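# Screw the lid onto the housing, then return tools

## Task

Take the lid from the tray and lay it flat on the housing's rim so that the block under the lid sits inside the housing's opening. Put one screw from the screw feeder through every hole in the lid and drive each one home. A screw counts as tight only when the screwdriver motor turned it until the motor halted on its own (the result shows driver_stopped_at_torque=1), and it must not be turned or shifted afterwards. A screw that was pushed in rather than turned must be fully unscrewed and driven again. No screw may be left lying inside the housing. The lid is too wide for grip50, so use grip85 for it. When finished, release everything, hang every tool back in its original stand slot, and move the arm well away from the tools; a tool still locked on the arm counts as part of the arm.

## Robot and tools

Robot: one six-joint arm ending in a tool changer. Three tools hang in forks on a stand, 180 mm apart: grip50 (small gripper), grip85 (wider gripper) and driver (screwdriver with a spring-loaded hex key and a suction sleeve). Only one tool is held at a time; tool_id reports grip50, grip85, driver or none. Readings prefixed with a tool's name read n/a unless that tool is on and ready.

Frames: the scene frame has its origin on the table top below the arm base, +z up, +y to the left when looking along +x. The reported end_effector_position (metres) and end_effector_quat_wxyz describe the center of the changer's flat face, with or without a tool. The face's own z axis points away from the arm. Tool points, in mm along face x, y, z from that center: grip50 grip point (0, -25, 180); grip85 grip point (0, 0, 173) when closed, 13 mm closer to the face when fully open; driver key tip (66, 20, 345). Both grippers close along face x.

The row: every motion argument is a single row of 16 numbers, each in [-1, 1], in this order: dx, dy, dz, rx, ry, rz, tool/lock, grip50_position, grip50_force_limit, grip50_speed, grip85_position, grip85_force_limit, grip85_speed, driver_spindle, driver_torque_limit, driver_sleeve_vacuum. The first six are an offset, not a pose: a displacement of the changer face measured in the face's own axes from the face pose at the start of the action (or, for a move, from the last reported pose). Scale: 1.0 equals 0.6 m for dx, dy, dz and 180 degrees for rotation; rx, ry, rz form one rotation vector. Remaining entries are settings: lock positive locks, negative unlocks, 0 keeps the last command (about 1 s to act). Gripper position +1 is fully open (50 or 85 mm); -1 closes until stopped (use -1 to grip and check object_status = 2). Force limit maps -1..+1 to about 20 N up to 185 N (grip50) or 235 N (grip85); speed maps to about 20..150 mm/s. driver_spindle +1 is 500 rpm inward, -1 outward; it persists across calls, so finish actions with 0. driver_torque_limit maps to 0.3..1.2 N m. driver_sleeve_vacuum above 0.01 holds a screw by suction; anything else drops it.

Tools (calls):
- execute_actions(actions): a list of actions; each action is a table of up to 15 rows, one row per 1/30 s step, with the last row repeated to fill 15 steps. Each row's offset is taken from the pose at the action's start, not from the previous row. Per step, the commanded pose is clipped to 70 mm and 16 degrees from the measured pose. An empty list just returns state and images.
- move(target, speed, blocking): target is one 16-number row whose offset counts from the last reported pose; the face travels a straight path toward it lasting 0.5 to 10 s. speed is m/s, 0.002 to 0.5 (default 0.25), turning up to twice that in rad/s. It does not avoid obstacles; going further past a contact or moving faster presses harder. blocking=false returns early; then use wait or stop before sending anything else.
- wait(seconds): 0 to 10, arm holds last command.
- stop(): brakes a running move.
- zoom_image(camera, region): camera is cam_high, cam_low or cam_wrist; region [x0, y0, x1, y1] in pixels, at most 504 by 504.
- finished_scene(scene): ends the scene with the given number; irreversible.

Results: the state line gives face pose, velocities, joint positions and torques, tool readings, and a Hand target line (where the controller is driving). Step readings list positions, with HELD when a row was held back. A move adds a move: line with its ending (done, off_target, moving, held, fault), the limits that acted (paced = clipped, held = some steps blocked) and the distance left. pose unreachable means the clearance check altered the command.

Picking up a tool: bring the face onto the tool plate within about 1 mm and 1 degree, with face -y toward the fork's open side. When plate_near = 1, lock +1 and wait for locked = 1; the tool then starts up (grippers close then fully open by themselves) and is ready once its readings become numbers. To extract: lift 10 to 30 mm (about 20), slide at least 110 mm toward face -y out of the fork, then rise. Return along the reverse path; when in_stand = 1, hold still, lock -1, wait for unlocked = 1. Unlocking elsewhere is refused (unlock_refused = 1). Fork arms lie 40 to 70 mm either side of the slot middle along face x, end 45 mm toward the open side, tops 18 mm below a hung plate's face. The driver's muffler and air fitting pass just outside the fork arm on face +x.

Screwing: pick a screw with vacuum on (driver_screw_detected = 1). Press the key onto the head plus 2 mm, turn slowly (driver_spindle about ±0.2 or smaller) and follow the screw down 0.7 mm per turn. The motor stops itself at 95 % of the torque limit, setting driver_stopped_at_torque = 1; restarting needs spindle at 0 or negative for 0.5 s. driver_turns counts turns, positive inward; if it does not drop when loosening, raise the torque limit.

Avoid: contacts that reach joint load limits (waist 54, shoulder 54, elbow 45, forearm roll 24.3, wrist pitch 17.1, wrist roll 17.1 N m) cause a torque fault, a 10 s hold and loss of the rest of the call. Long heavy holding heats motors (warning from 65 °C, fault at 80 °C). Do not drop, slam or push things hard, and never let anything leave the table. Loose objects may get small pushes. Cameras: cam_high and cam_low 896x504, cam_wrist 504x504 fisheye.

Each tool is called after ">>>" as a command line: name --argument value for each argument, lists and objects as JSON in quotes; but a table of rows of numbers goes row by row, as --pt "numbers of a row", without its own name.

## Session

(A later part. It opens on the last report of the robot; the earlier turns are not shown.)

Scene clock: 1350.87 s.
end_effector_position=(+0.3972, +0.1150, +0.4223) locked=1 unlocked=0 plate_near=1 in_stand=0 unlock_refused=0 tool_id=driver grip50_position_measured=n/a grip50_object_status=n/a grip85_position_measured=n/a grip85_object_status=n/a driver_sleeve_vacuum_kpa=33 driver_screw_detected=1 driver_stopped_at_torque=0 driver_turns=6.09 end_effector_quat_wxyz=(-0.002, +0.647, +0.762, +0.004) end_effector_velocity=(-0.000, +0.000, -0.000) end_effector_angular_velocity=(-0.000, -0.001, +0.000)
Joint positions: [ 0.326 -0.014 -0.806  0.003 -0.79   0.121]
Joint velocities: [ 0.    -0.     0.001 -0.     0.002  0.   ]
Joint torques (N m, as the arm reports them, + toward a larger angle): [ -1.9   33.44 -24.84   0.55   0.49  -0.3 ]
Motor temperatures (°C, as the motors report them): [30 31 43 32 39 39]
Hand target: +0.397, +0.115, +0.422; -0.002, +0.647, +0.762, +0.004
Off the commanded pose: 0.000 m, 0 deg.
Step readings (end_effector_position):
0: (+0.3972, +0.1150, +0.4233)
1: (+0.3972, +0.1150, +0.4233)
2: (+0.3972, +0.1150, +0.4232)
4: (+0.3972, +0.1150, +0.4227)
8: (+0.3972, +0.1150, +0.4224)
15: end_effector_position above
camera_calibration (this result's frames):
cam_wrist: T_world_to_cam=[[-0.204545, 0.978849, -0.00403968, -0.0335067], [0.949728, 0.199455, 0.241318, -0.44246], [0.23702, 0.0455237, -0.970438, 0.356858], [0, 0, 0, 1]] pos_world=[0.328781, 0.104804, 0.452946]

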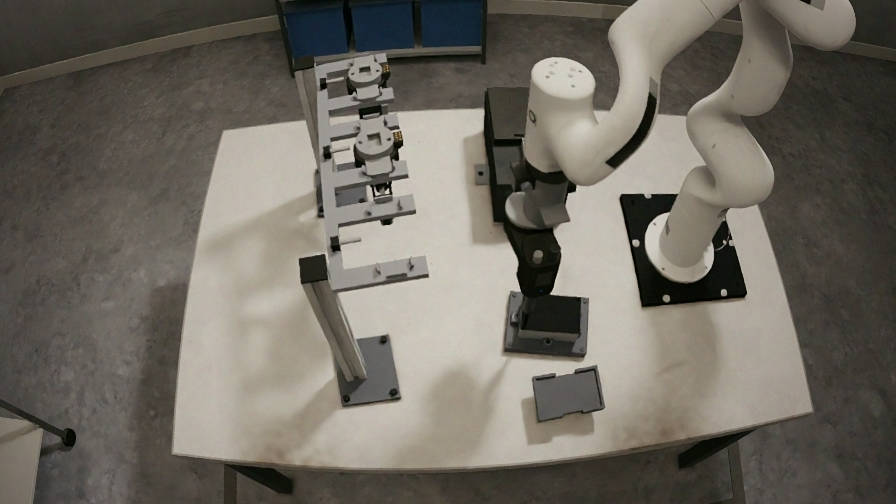

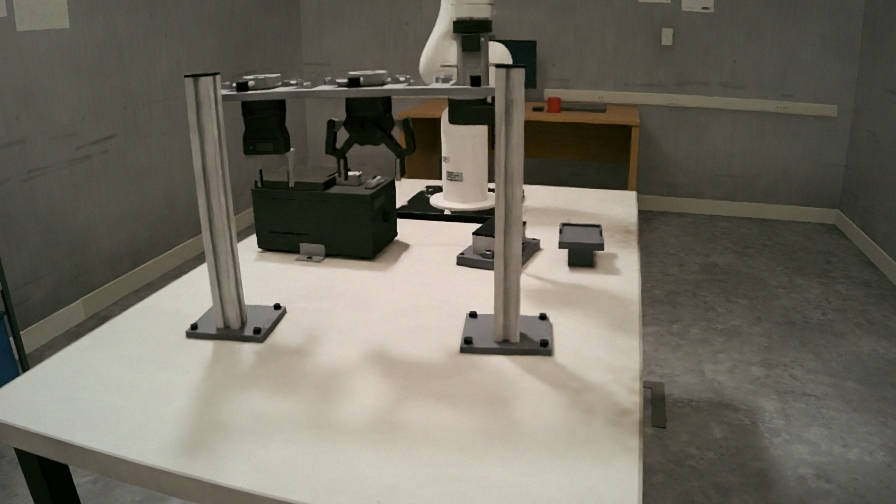

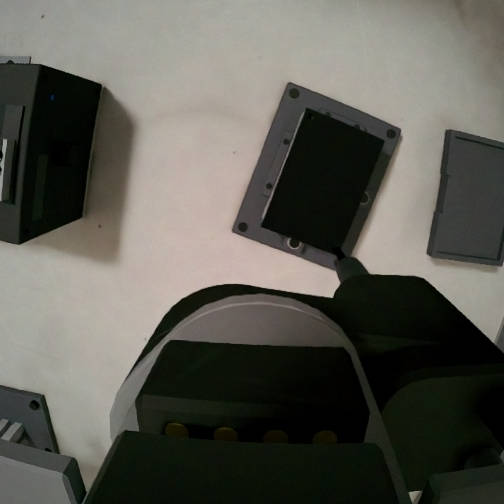

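>>> execute_actions --actions '[[[0,0,0.002,0,0,0,0,1,0,0,1,0,0,0,-1,1]],[[0,0,0.002,0,0,0,0,1,0,0,1,0,0,0,-1,1]]]'

Scene clock: 1357.13 s.
end_effector_position=(+0.3972, +0.1150, +0.4200) locked=1 unlocked=0 plate_near=1 in_stand=0 unlock_refused=0 tool_id=driver grip50_position_measured=n/a grip50_object_status=n/a grip85_position_measured=n/a grip85_object_status=n/a driver_sleeve_vacuum_kpa=32 driver_screw_detected=1 driver_stopped_at_torque=0 driver_turns=6.09 end_effector_quat_wxyz=(-0.002, +0.647, +0.762, +0.004) end_effector_velocity=(+0.000, -0.000, -0.000) end_effector_angular_velocity=(-0.000, -0.001, +0.000)
Joint positions: [ 0.326 -0.017 -0.804  0.003 -0.785  0.121]
Joint velocities: [-0.001  0.     0.001 -0.001  0.002 -0.   ]
Joint torques (N m, as the arm reports them, + toward a larger angle): [ -1.93  32.32 -25.     0.77   0.46  -0.31]
Motor temperatures (°C, as the motors report them): [30 31 43 32 39 39]
Hand target: +0.397, +0.115, +0.420; -0.002, +0.647, +0.762, +0.004
Off the commanded pose: 0.000 m, 0 deg.
Step readings (end_effector_position; steps 1 to 15: 1st action; 16 to 30: 2nd action):
0: (+0.3972, +0.1150, +0.4223)
1: (+0.3972, +0.1150, +0.4223)
2: (+0.3972, +0.1150, +0.4222)
4: (+0.3972, +0.1150, +0.4216)
8: (+0.3972, +0.1150, +0.4212)
15: (+0.3972, +0.1150, +0.4212)
16: (+0.3972, +0.1150, +0.4212)
17: (+0.3972, +0.1150, +0.4210)
19: (+0.3972, +0.1150, +0.4204)
23: (+0.3972, +0.1150, +0.4200)
30: end_effector_position above
camera_calibration (this result's frames):
cam_wrist: T_world_to_cam=[[-0.204538, 0.97885, -0.00404553, -0.0335311], [0.949723, 0.19945, 0.241341, -0.441905], [0.237044, 0.0455214, -0.970432, 0.354534], [0, 0, 0, 1]] pos_world=[0.328789, 0.104821, 0.450565]

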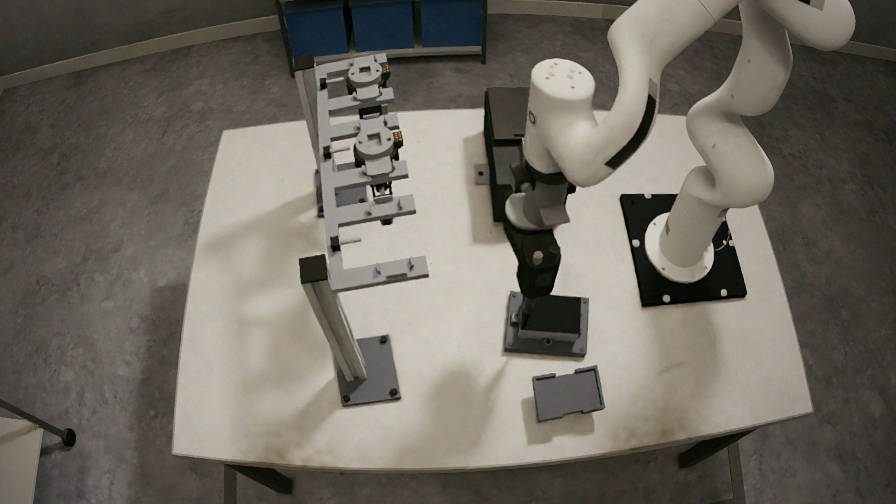

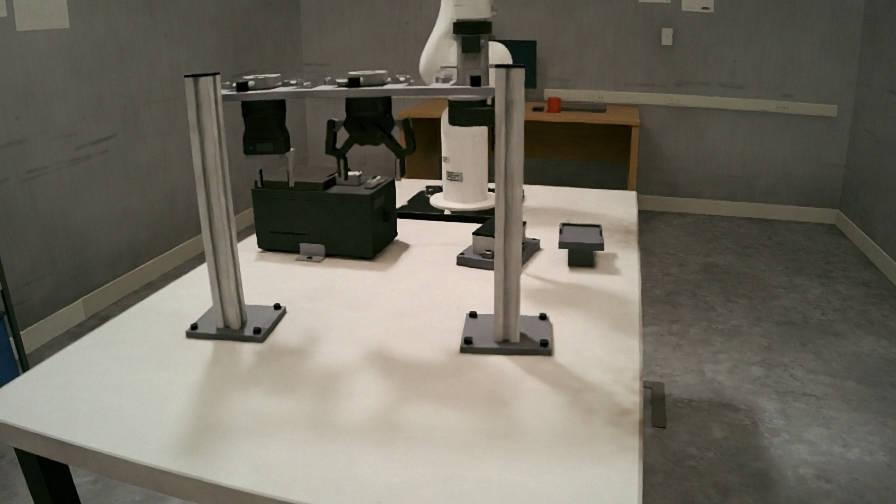

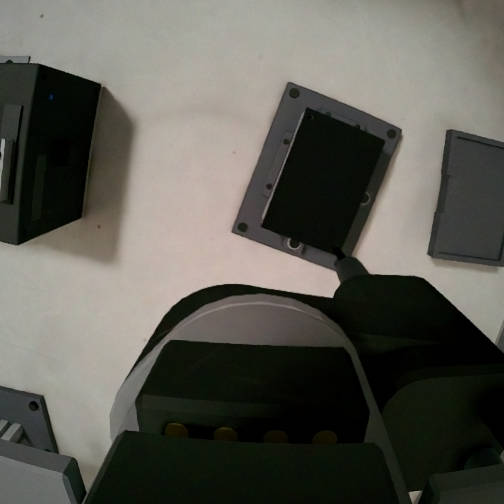

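>>> execute_actions --actions '[[[-0.0006,0,0,0,0,0,0,1,0,0,1,0,0,0,-1,1]]]'

>>> zoom_image --camera "cam_wrist" --region '[315,230,355,270]'

Scene clock: 1361.87 s.
end_effector_position=(+0.3973, +0.1146, +0.4200) locked=1 unlocked=0 plate_near=1 in_stand=0 unlock_refused=0 tool_id=driver grip50_position_measured=n/a grip50_object_status=n/a grip85_position_measured=n/a grip85_object_status=n/a driver_sleeve_vacuum_kpa=40 driver_screw_detected=1 driver_stopped_at_torque=0 driver_turns=6.09 end_effector_quat_wxyz=(-0.002, +0.647, +0.762, +0.004) end_effector_velocity=(+0.000, -0.000, +0.000) end_effector_angular_velocity=(+0.000, -0.001, -0.001)
Joint positions: [ 0.325 -0.017 -0.803  0.003 -0.785  0.12 ]
Joint velocities: [-0.001  0.     0.     0.     0.001  0.   ]
Joint torques (N m, as the arm reports them, + toward a larger angle): [ -1.58  32.14 -25.12   0.8    0.54  -0.21]
Motor temperatures (°C, as the motors report them): [30 31 43 32 39 39]
Hand target: +0.397, +0.115, +0.420; -0.002, +0.647, +0.762, +0.004
Off the commanded pose: 0.000 m, 0 deg.
Step readings (end_effector_position):
0: (+0.3972, +0.1150, +0.4200)
1: (+0.3972, +0.1150, +0.4200)
2: (+0.3972, +0.1149, +0.4200)
4: (+0.3972, +0.1148, +0.4200)
8: (+0.3973, +0.1147, +0.4200)
15: end_effector_position above
camera_calibration (this result's frames):
cam_wrist: T_world_to_cam=[[-0.204541, 0.97885, -0.00404541, -0.0331726], [0.949725, 0.199453, 0.241332, -0.441884], [0.237035, 0.0455204, -0.970434, 0.354537], [0, 0, 0, 1]] pos_world=[0.328846, 0.104467, 0.450562]

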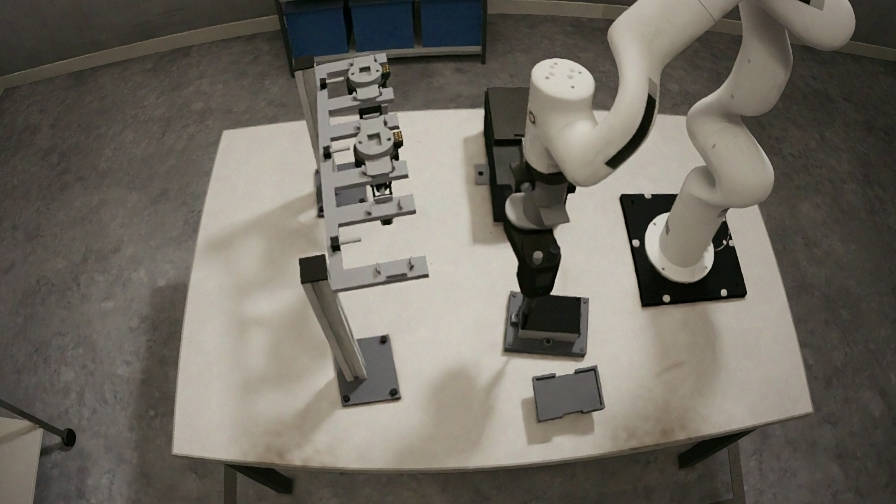

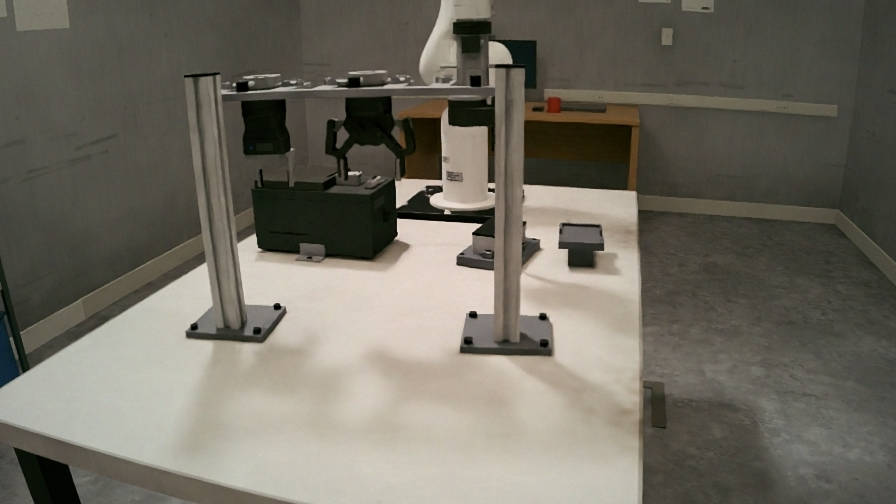

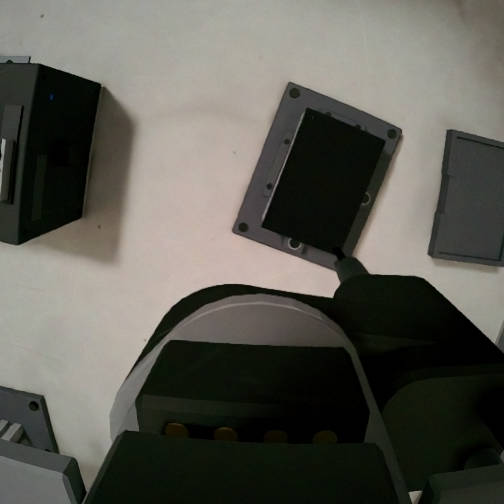

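Region (315, 230, 355, 270) of cam_wrist's 504x504 image, scaled by 12.600, with more detail than that image has.

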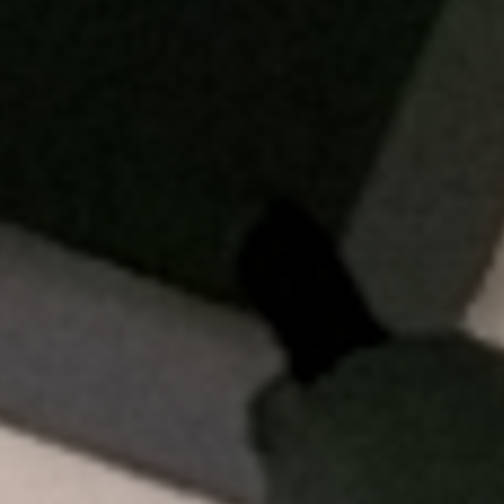

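>>> execute_actions --actions '[[[-0.0003,0,0.0012,0,0,0,0,1,0,0,1,0,0,0,-1,1]],[[0,0,0.0015,0,0,0,0,1,0,0,1,0,0,0,-1,1]],[[0,0,0.0015,0,0,0,0,1,0,0,1,0,0,0,-1,1]]]'

Scene clock: 1370.20 s.
end_effector_position=(+0.3973, +0.1145, +0.4175) locked=1 unlocked=0 plate_near=1 in_stand=0 unlock_refused=0 tool_id=driver grip50_position_measured=n/a grip50_object_status=n/a grip85_position_measured=n/a grip85_object_status=n/a driver_sleeve_vacuum_kpa=39 driver_screw_detected=1 driver_stopped_at_torque=0 driver_turns=6.09 end_effector_quat_wxyz=(-0.002, +0.647, +0.762, +0.004) end_effector_velocity=(+0.000, +0.000, +0.000) end_effector_angular_velocity=(-0.000, -0.003, +0.000)
Joint positions: [ 0.325 -0.02  -0.8    0.003 -0.779  0.12 ]
Joint velocities: [ 0.     0.001 -0.    -0.001  0.002  0.001]
Joint torques (N m, as the arm reports them, + toward a larger angle): [ -1.37  31.36 -24.17   1.22   0.92  -0.17]
Motor temperatures (°C, as the motors report them): [30 31 43 32 39 39]
Hand target: +0.397, +0.114, +0.418; -0.002, +0.647, +0.762, +0.004
Off the commanded pose: 0.000 m, 0 deg.
Step readings (end_effector_position; steps 1 to 15: 1st action; 16 to 30: 2nd action; 31 to 45: 3rd action):
0: (+0.3973, +0.1146, +0.4200)
1: (+0.3973, +0.1146, +0.4200)
2: (+0.3973, +0.1146, +0.4199)
4: (+0.3973, +0.1145, +0.4195)
8: (+0.3973, +0.1145, +0.4193)
15: (+0.3973, +0.1145, +0.4193)
16: (+0.3973, +0.1145, +0.4192)
17: (+0.3973, +0.1145, +0.4191)
19: (+0.3973, +0.1145, +0.4187)
23: (+0.3973, +0.1145, +0.4184)
30: (+0.3973, +0.1145, +0.4184)
31: (+0.3973, +0.1145, +0.4184)
32: (+0.3973, +0.1145, +0.4183)
34: (+0.3973, +0.1145, +0.4179)
38: (+0.3973, +0.1145, +0.4176)
45: end_effector_position above
camera_calibration (this result's frames):
cam_wrist: T_world_to_cam=[[-0.204539, 0.97885, -0.00405709, -0.033008], [0.949707, 0.19945, 0.241403, -0.441338], [0.237107, 0.0455233, -0.970416, 0.352137], [0, 0, 0, 1]] pos_world=[0.328897, 0.104304, 0.448126]

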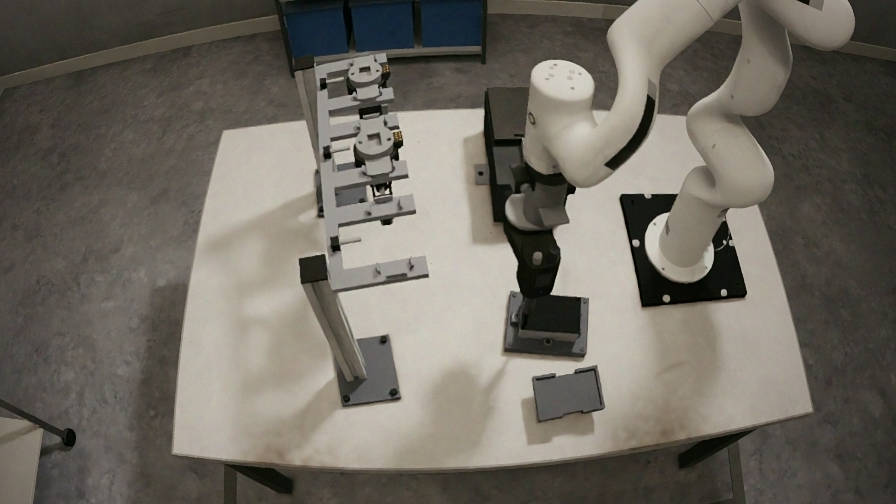

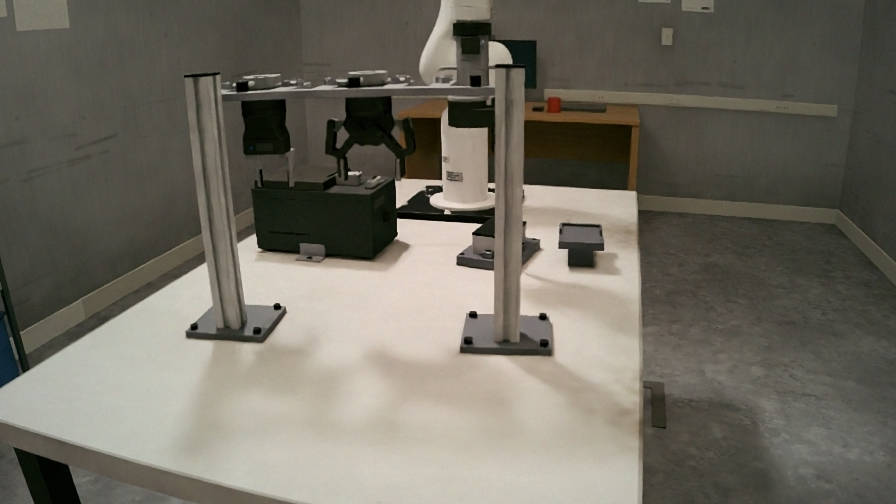

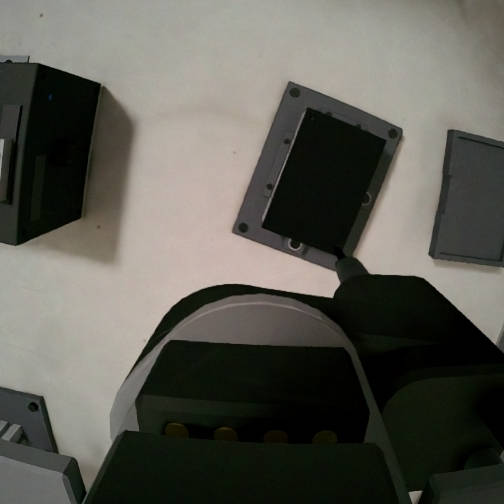

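>>> execute_actions --actions '[[[0,0,0.001,0,0,0,0,1,0,0,1,0,0,0,-1,1]],[[0,0,0,0,0,0,0,1,0,0,1,0,0,0.2,-1,1]],[[0,0,0.001,0,0,0,0,1,0,0,1,0,0,0.2,-1,1]],[[0,0,0.001,0,0,0,0,1,0,0,1,0,0,0.2,-1,1]],[[0,0,0.001,0,0,0,0,1,0,0,1,0,0,0.2,-1,1]],[[0,0,0,0,0,0,0,1,0,0,1,0,0,0,-1,1]]]'

>>> zoom_image --camera "cam_wrist" --region '[315,230,355,270]'

Scene clock: 1385.73 s.
end_effector_position=(+0.3973, +0.1145, +0.4151) locked=1 unlocked=0 plate_near=1 in_stand=0 unlock_refused=0 tool_id=driver grip50_position_measured=n/a grip50_object_status=n/a grip85_position_measured=n/a grip85_object_status=n/a driver_sleeve_vacuum_kpa=40 driver_screw_detected=1 driver_stopped_at_torque=0 driver_turns=9.37 end_effector_quat_wxyz=(-0.002, +0.647, +0.762, +0.004) end_effector_velocity=(+0.000, +0.000, +0.000) end_effector_angular_velocity=(+0.000, -0.002, +0.001)
Joint positions: [ 0.325 -0.023 -0.798  0.003 -0.773  0.12 ]
Joint velocities: [ 0.    -0.    -0.    -0.001  0.002 -0.   ]
Joint torques (N m, as the arm reports them, + toward a larger angle): [ -0.19  31.02 -23.55   1.24   0.86  -0.31]
Motor temperatures (°C, as the motors report them): [30 31 43 32 39 39]
Hand target: +0.397, +0.114, +0.415; -0.002, +0.647, +0.762, +0.004
Off the commanded pose: 0.000 m, 0 deg.
Step readings (end_effector_position; steps 1 to 15: 1st action; 16 to 30: 2nd action; 31 to 45: 3rd action; 46 to 60: 4th action; 61 to 75: 5th action; 76 to 90: 6th action):
0: (+0.3973, +0.1145, +0.4175)
1: (+0.3973, +0.1145, +0.4175)
2: (+0.3973, +0.1145, +0.4174)
4: (+0.3973, +0.1145, +0.4172)
8: (+0.3973, +0.1145, +0.4170)
15: (+0.3973, +0.1145, +0.4169)
16: (+0.3973, +0.1145, +0.4169)
17: (+0.3973, +0.1145, +0.4169)
19: (+0.3973, +0.1145, +0.4169)
23: (+0.3973, +0.1145, +0.4169)
30: (+0.3973, +0.1145, +0.4169)
31: (+0.3973, +0.1145, +0.4169)
32: (+0.3973, +0.1145, +0.4169)
34: (+0.3973, +0.1145, +0.4165)
38: (+0.3973, +0.1145, +0.4163)
45: (+0.3973, +0.1145, +0.4163)
46: (+0.3973, +0.1145, +0.4163)
47: (+0.3973, +0.1145, +0.4162)
49: (+0.3973, +0.1145, +0.4159)
53: (+0.3973, +0.1145, +0.4157)
60: (+0.3973, +0.1145, +0.4157)
61: (+0.3973, +0.1145, +0.4157)
62: (+0.3973, +0.1145, +0.4156)
64: (+0.3973, +0.1145, +0.4153)
68: (+0.3973, +0.1145, +0.4151)
75: (+0.3973, +0.1145, +0.4151)
76: (+0.3973, +0.1145, +0.4151)
77: (+0.3973, +0.1145, +0.4151)
79: (+0.3973, +0.1145, +0.4151)
83: (+0.3973, +0.1145, +0.4151)
90: end_effector_position above
camera_calibration (this result's frames):
cam_wrist: T_world_to_cam=[[-0.204543, 0.978849, -0.00408646, -0.0330124], [0.949738, 0.199468, 0.241267, -0.440693], [0.236979, 0.0454685, -0.97045, 0.349869], [0, 0, 0, 1]] pos_world=[0.328878, 0.10431, 0.44572]

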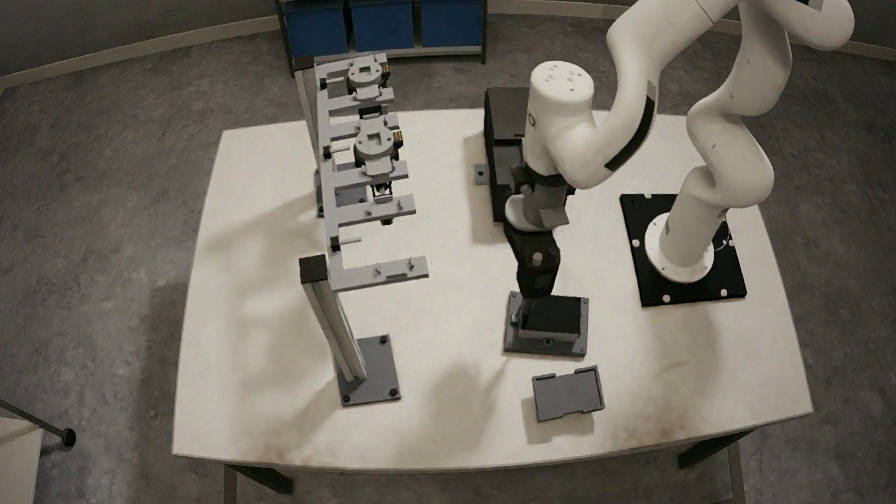

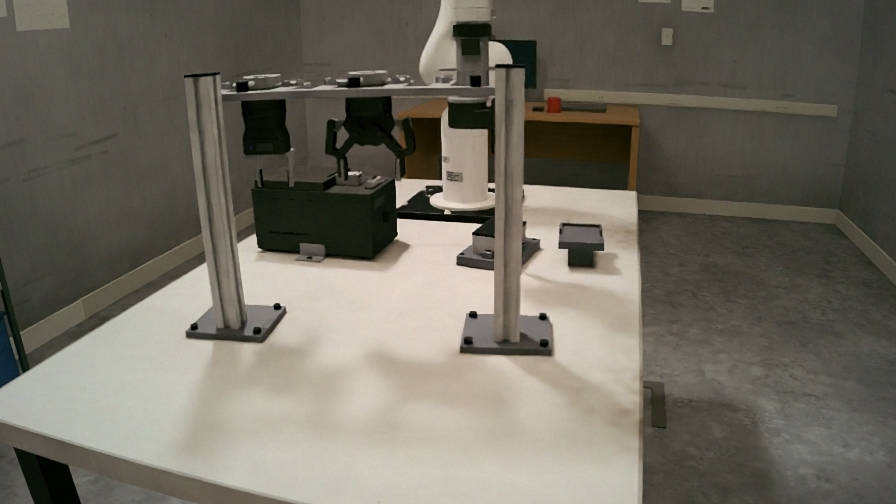

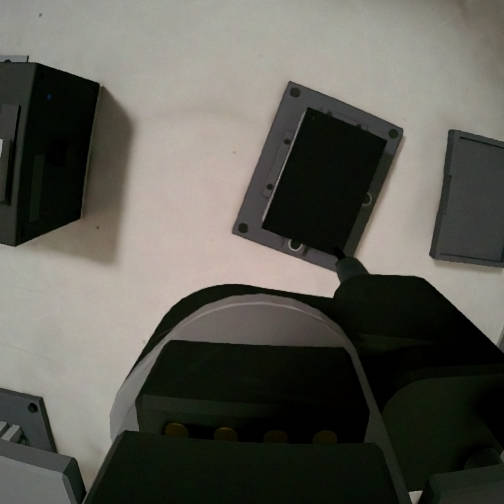

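Region (315, 230, 355, 270) of cam_wrist's 504x504 image, scaled by 12.600, with more detail than that image has.

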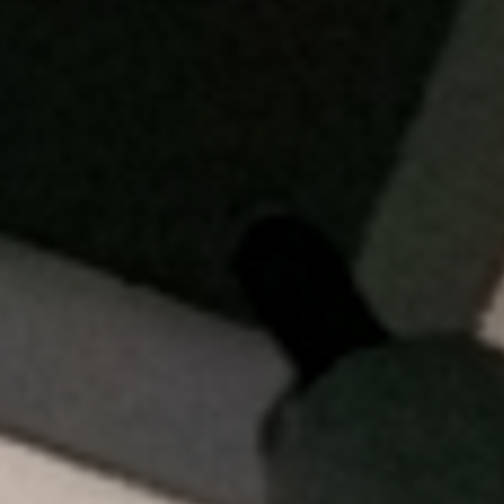

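>>> execute_actions --actions '[[[0,0,0.001,0,0,0,0,1,0,0,1,0,0,0.2,-1,1]],[[0,0,0.001,0,0,0,0,1,0,0,1,0,0,0.2,-1,1]],[[0,0,0.001,0,0,0,0,1,0,0,1,0,0,0.2,-1,1]],[[0,0,0.001,0,0,0,0,1,0,0,1,0,0,0.2,-1,1]],[[0,0,0,0,0,0,0,1,0,0,1,0,0,0,-1,1]]]'

Scene clock: 1392.73 s.
end_effector_position=(+0.3973, +0.1145, +0.4127) locked=1 unlocked=0 plate_near=1 in_stand=0 unlock_refused=0 tool_id=driver grip50_position_measured=n/a grip50_object_status=n/a grip85_position_measured=n/a grip85_object_status=n/a driver_sleeve_vacuum_kpa=40 driver_screw_detected=1 driver_stopped_at_torque=1 driver_turns=12.32 end_effector_quat_wxyz=(-0.002, +0.647, +0.762, +0.004) end_effector_velocity=(+0.000, +0.000, +0.000) end_effector_angular_velocity=(+0.000, -0.001, -0.000)
Joint positions: [ 0.325 -0.026 -0.795  0.003 -0.767  0.12 ]
Joint velocities: [-0.     0.    -0.001  0.     0.     0.   ]
Joint torques (N m, as the arm reports them, + toward a larger angle): [ -1.33  31.26 -23.91   0.62   1.05  -0.22]
Motor temperatures (°C, as the motors report them): [30 31 43 32 39 39]
Hand target: +0.397, +0.115, +0.413; -0.002, +0.647, +0.762, +0.004
Off the commanded pose: 0.000 m, 0 deg.
Step readings (end_effector_position; steps 1 to 15: 1st action; 16 to 30: 2nd action; 31 to 45: 3rd action; 46 to 60: 4th action; 61 to 75: 5th action):
0: (+0.3973, +0.1145, +0.4151)
1: (+0.3973, +0.1145, +0.4151)
2: (+0.3973, +0.1145, +0.4150)
4: (+0.3973, +0.1145, +0.4147)
8: (+0.3973, +0.1145, +0.4145)
15: (+0.3973, +0.1145, +0.4145)
16: (+0.3973, +0.1145, +0.4145)
17: (+0.3973, +0.1145, +0.4144)
19: (+0.3973, +0.1145, +0.4141)
23: (+0.3973, +0.1145, +0.4139)
30: (+0.3973, +0.1145, +0.4139)
31: (+0.3973, +0.1145, +0.4139)
32: (+0.3973, +0.1145, +0.4138)
34: (+0.3973, +0.1145, +0.4135)
38: (+0.3973, +0.1145, +0.4133)
45: (+0.3973, +0.1145, +0.4133)
46: (+0.3973, +0.1145, +0.4133)
47: (+0.3973, +0.1145, +0.4132)
49: (+0.3973, +0.1145, +0.4129)
53: (+0.3973, +0.1145, +0.4127)
60: (+0.3973, +0.1145, +0.4127)
61: (+0.3973, +0.1145, +0.4127)
62: (+0.3973, +0.1145, +0.4127)
64: (+0.3973, +0.1145, +0.4127)
68: (+0.3973, +0.1145, +0.4127)
75: end_effector_position above
camera_calibration (this result's frames):
cam_wrist: T_world_to_cam=[[-0.20447, 0.978864, -0.00408419, -0.0330705], [0.949761, 0.199397, 0.241234, -0.4401], [0.23695, 0.0454461, -0.970458, 0.347559], [0, 0, 0, 1]] pos_world=[0.328874, 0.104331, 0.443324]

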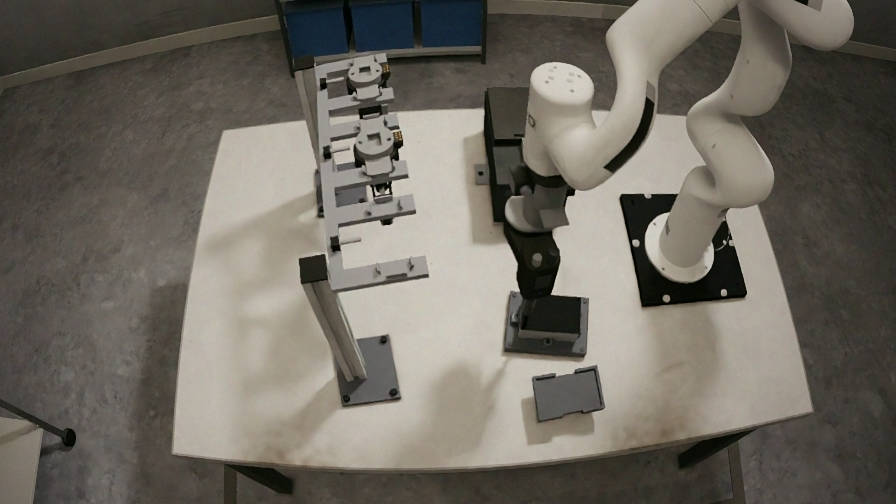

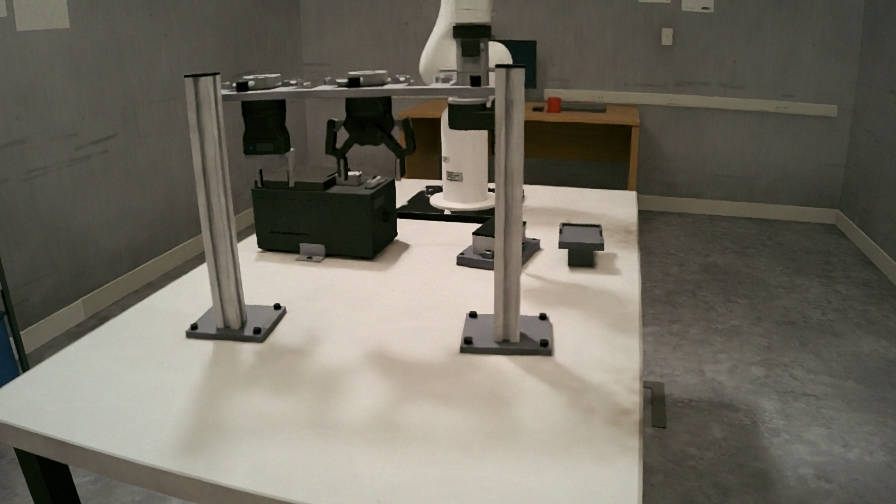

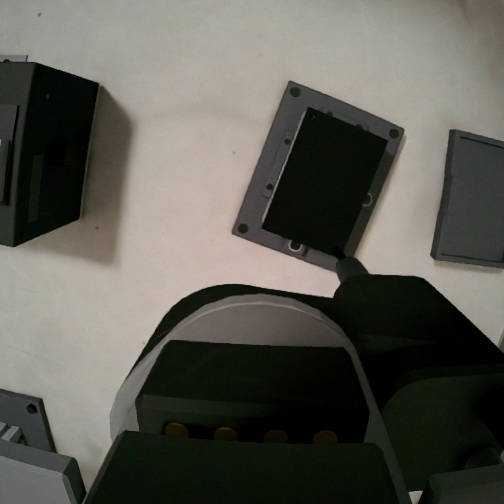

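>>> execute_actions --actions '[[[0,0,0,0,0,0,0,1,0,0,1,0,0,0,-1,0]],[[0,0,-0.01,0,0,0,0,1,0,0,1,0,0,0,-1,0]]]'

>>> move --target '[0,0,-0.24,0,0,0,0,1,0,0,1,0,0,0,-1,0]' --speed 0.25

>>> move --target '[-0.482,-0.1105,0,0,0,0,0,1,0,0,1,0,0,0,-1,0]' --speed 0.3

Scene clock: 1406.20 s.
end_effector_position=(+0.3972, +0.1145, +0.4186) locked=1 unlocked=0 plate_near=1 in_stand=0 unlock_refused=0 tool_id=driver grip50_position_measured=n/a grip50_object_status=n/a grip85_position_measured=n/a grip85_object_status=n/a driver_sleeve_vacuum_kpa=0 driver_screw_detected=0 driver_stopped_at_torque=1 driver_turns=12.32 end_effector_quat_wxyz=(-0.002, +0.647, +0.762, +0.004) end_effector_velocity=(+0.000, +0.000, +0.001) end_effector_angular_velocity=(+0.001, -0.001, -0.000)
Joint positions: [ 0.325 -0.018 -0.802  0.003 -0.782  0.12 ]
Joint velocities: [-0.     0.    -0.001  0.001 -0.    -0.001]
Joint torques (N m, as the arm reports them, + toward a larger angle): [ -1.06  33.36 -24.77   0.37   0.43  -0.28]
Motor temperatures (°C, as the motors report them): [30 31 42 32 39 39]
Hand target: +0.397, +0.114, +0.419; -0.002, +0.647, +0.762, +0.004
Off the commanded pose: 0.000 m, 0 deg.
Step readings (end_effector_position; steps 1 to 15: 1st action; 16 to 30: 2nd action):
0: (+0.3973, +0.1145, +0.4127)
1: (+0.3973, +0.1145, +0.4127)
2: (+0.3973, +0.1145, +0.4127)
4: (+0.3973, +0.1145, +0.4127)
8: (+0.3973, +0.1145, +0.4127)
15: (+0.3973, +0.1145, +0.4127)
16: (+0.3973, +0.1145, +0.4127)
17: (+0.3972, +0.1145, +0.4133)
19: (+0.3973, +0.1145, +0.4162)
23: (+0.3973, +0.1145, +0.4185)
30: end_effector_position above
camera_calibration (this result's frames):
cam_wrist: T_world_to_cam=[[-0.204493, 0.97886, -0.00406536, -0.0330155], [0.949793, 0.199422, 0.241091, -0.441432], [0.236805, 0.04544, -0.970494, 0.353374], [0, 0, 0, 1]] pos_world=[0.328837, 0.104291, 0.449238]

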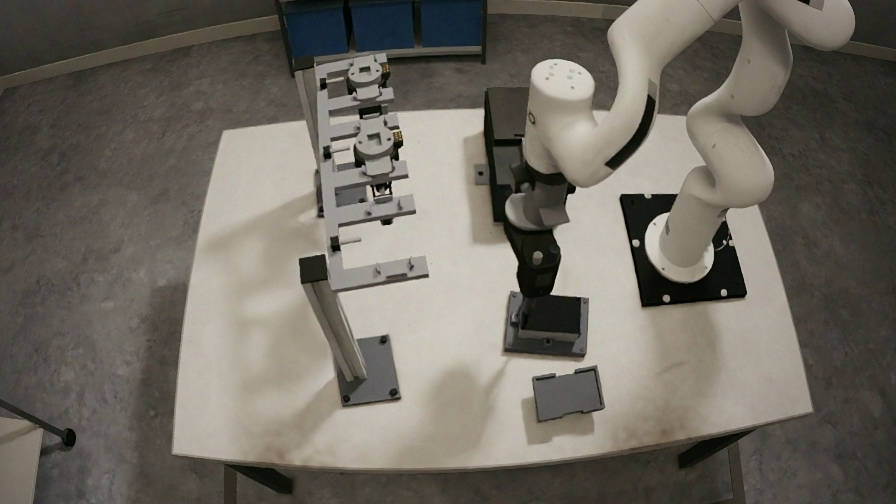

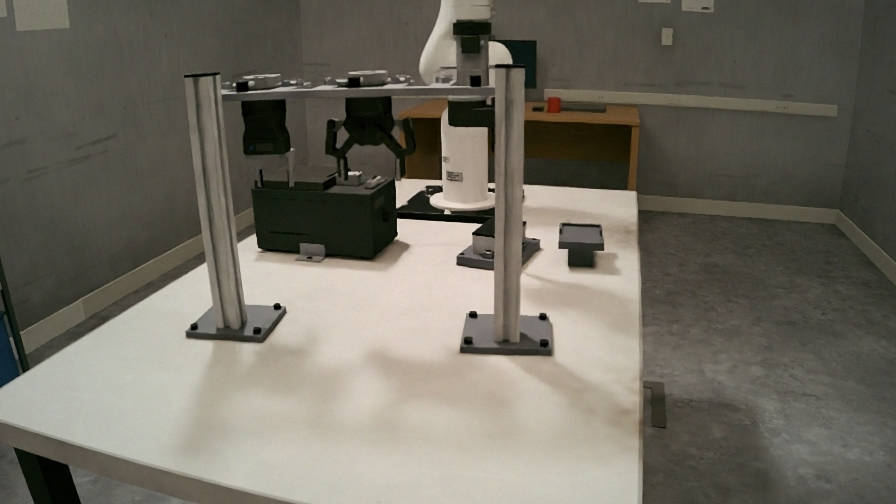

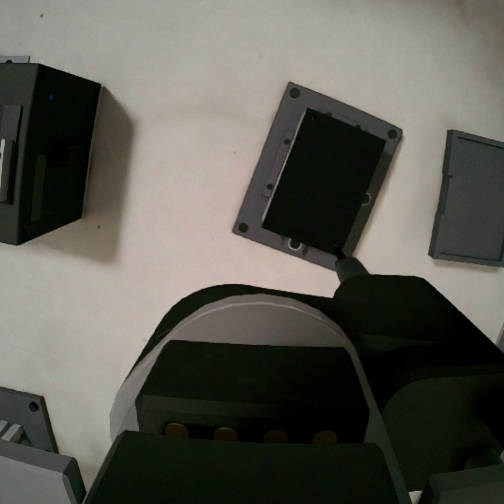

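Scene clock: 1407.23 s.
end_effector_position=(+0.3969, +0.1135, +0.5619) locked=1 unlocked=0 plate_near=1 in_stand=0 unlock_refused=0 tool_id=driver grip50_position_measured=n/a grip50_object_status=n/a grip85_position_measured=n/a grip85_object_status=n/a driver_sleeve_vacuum_kpa=0 driver_screw_detected=0 driver_stopped_at_torque=1 driver_turns=12.32 end_effector_quat_wxyz=(-0.002, +0.647, +0.762, +0.004) end_effector_velocity=(+0.001, +0.000, +0.004) end_effector_angular_velocity=(+0.001, -0.005, +0.000)
Joint positions: [ 0.325  0.089 -1.03   0.003 -1.118  0.12 ]
Joint velocities: [-0.    -0.    -0.009 -0.001 -0.004 -0.   ]
Joint torques (N m, as the arm reports them, + toward a larger angle): [ -1.87  29.89 -26.76   0.69   0.57  -0.31]
Motor temperatures (°C, as the motors report them): [30 31 42 32 39 39]
Hand target: +0.397, +0.113, +0.563; -0.002, +0.647, +0.762, +0.004
Off the commanded pose: 0.001 m, 0 deg.
move: done
camera_calibration (this result's frames):
cam_wrist: T_world_to_cam=[[-0.204975, 0.97876, -0.00386149, -0.031431], [0.94999, 0.199896, 0.239919, -0.474921], [0.235595, 0.0455091, -0.970785, 0.493208], [0, 0, 0, 1]] pos_world=[0.32853, 0.103253, 0.59262]

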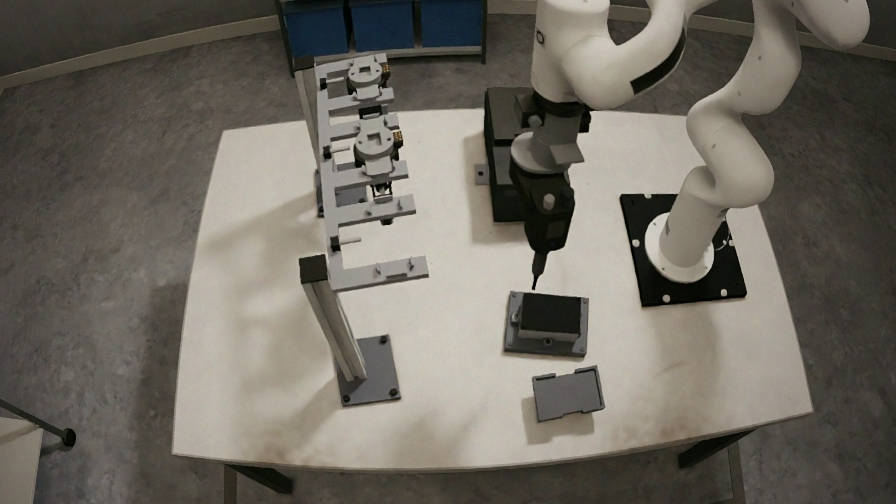

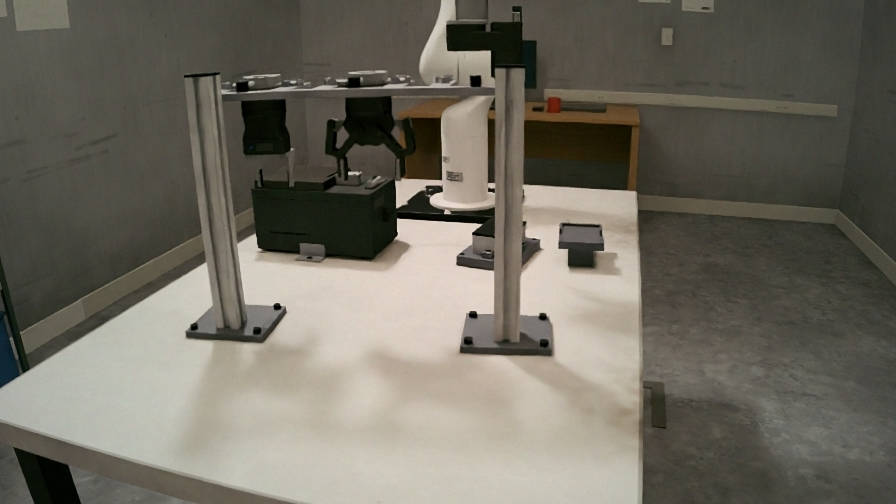

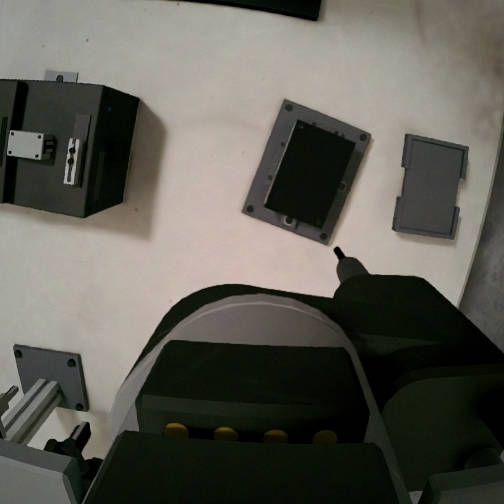

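Scene clock: 1408.77 s.
end_effector_position=(+0.3782, -0.1824, +0.5600) locked=1 unlocked=0 plate_near=1 in_stand=0 unlock_refused=0 tool_id=driver grip50_position_measured=n/a grip50_object_status=n/a grip85_position_measured=n/a grip85_object_status=n/a driver_sleeve_vacuum_kpa=0 driver_screw_detected=0 driver_stopped_at_torque=1 driver_turns=12.32 end_effector_quat_wxyz=(-0.002, +0.647, +0.763, +0.003) end_effector_velocity=(-0.000, -0.002, +0.001) end_effector_angular_velocity=(-0.000, +0.000, +0.001)
Joint positions: [-0.403  0.077 -1.041  0.002 -1.117 -0.607]
Joint velocities: [-0.003 -0.001 -0.003 -0.    -0.001 -0.004]
Joint torques (N m, as the arm reports them, + toward a larger angle): [ -1.3   28.23 -26.52   1.22  -0.23  -0.36]
Motor temperatures (°C, as the motors report them): [30 31 43 32 39 39]
Hand target: +0.378, -0.183, +0.560; -0.002, +0.647, +0.762, +0.003
Off the commanded pose: 0.001 m, 0 deg.
move: done
camera_calibration (this result's frames):
cam_wrist: T_world_to_cam=[[-0.205322, 0.978682, -0.00489643, 0.254954], [0.949723, 0.20045, 0.240513, -0.397662], [0.236367, 0.0447324, -0.970634, 0.508684], [0, 0, 0, 1]] pos_world=[0.309781, -0.192562, 0.590637]

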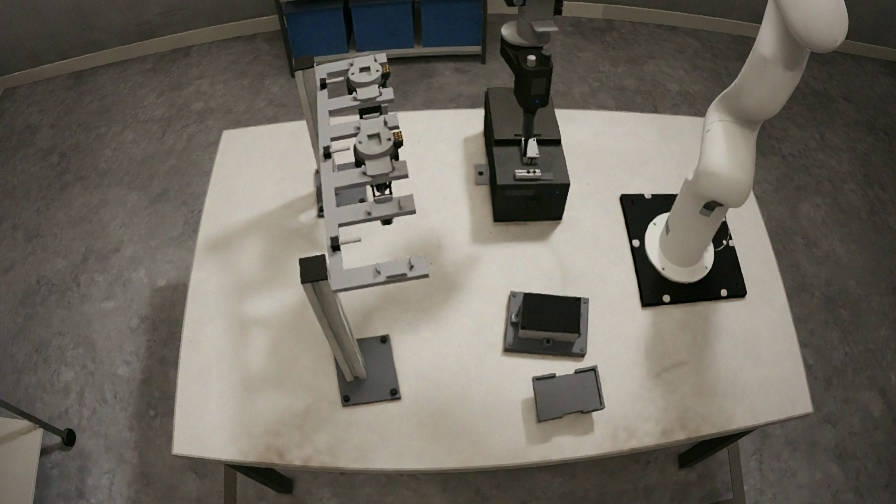

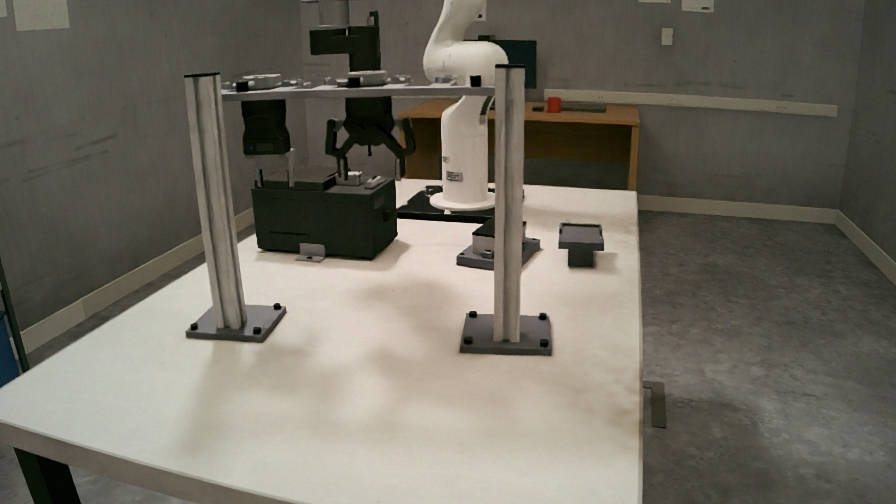

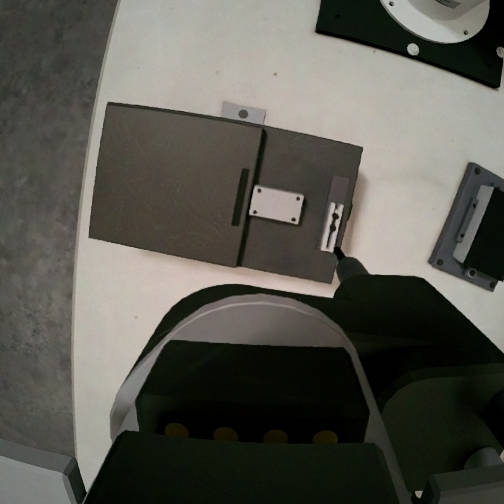

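>>> zoom_image --camera "cam_wrist" --region '[305,195,365,255]'

Region (305, 195, 365, 255) of cam_wrist's 504x504 image, scaled by 8.400, with more detail than that image has.

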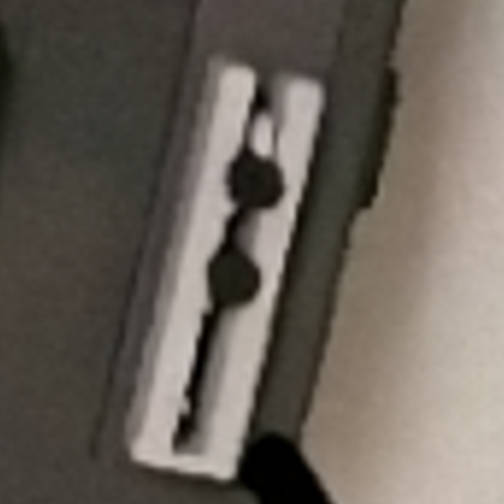

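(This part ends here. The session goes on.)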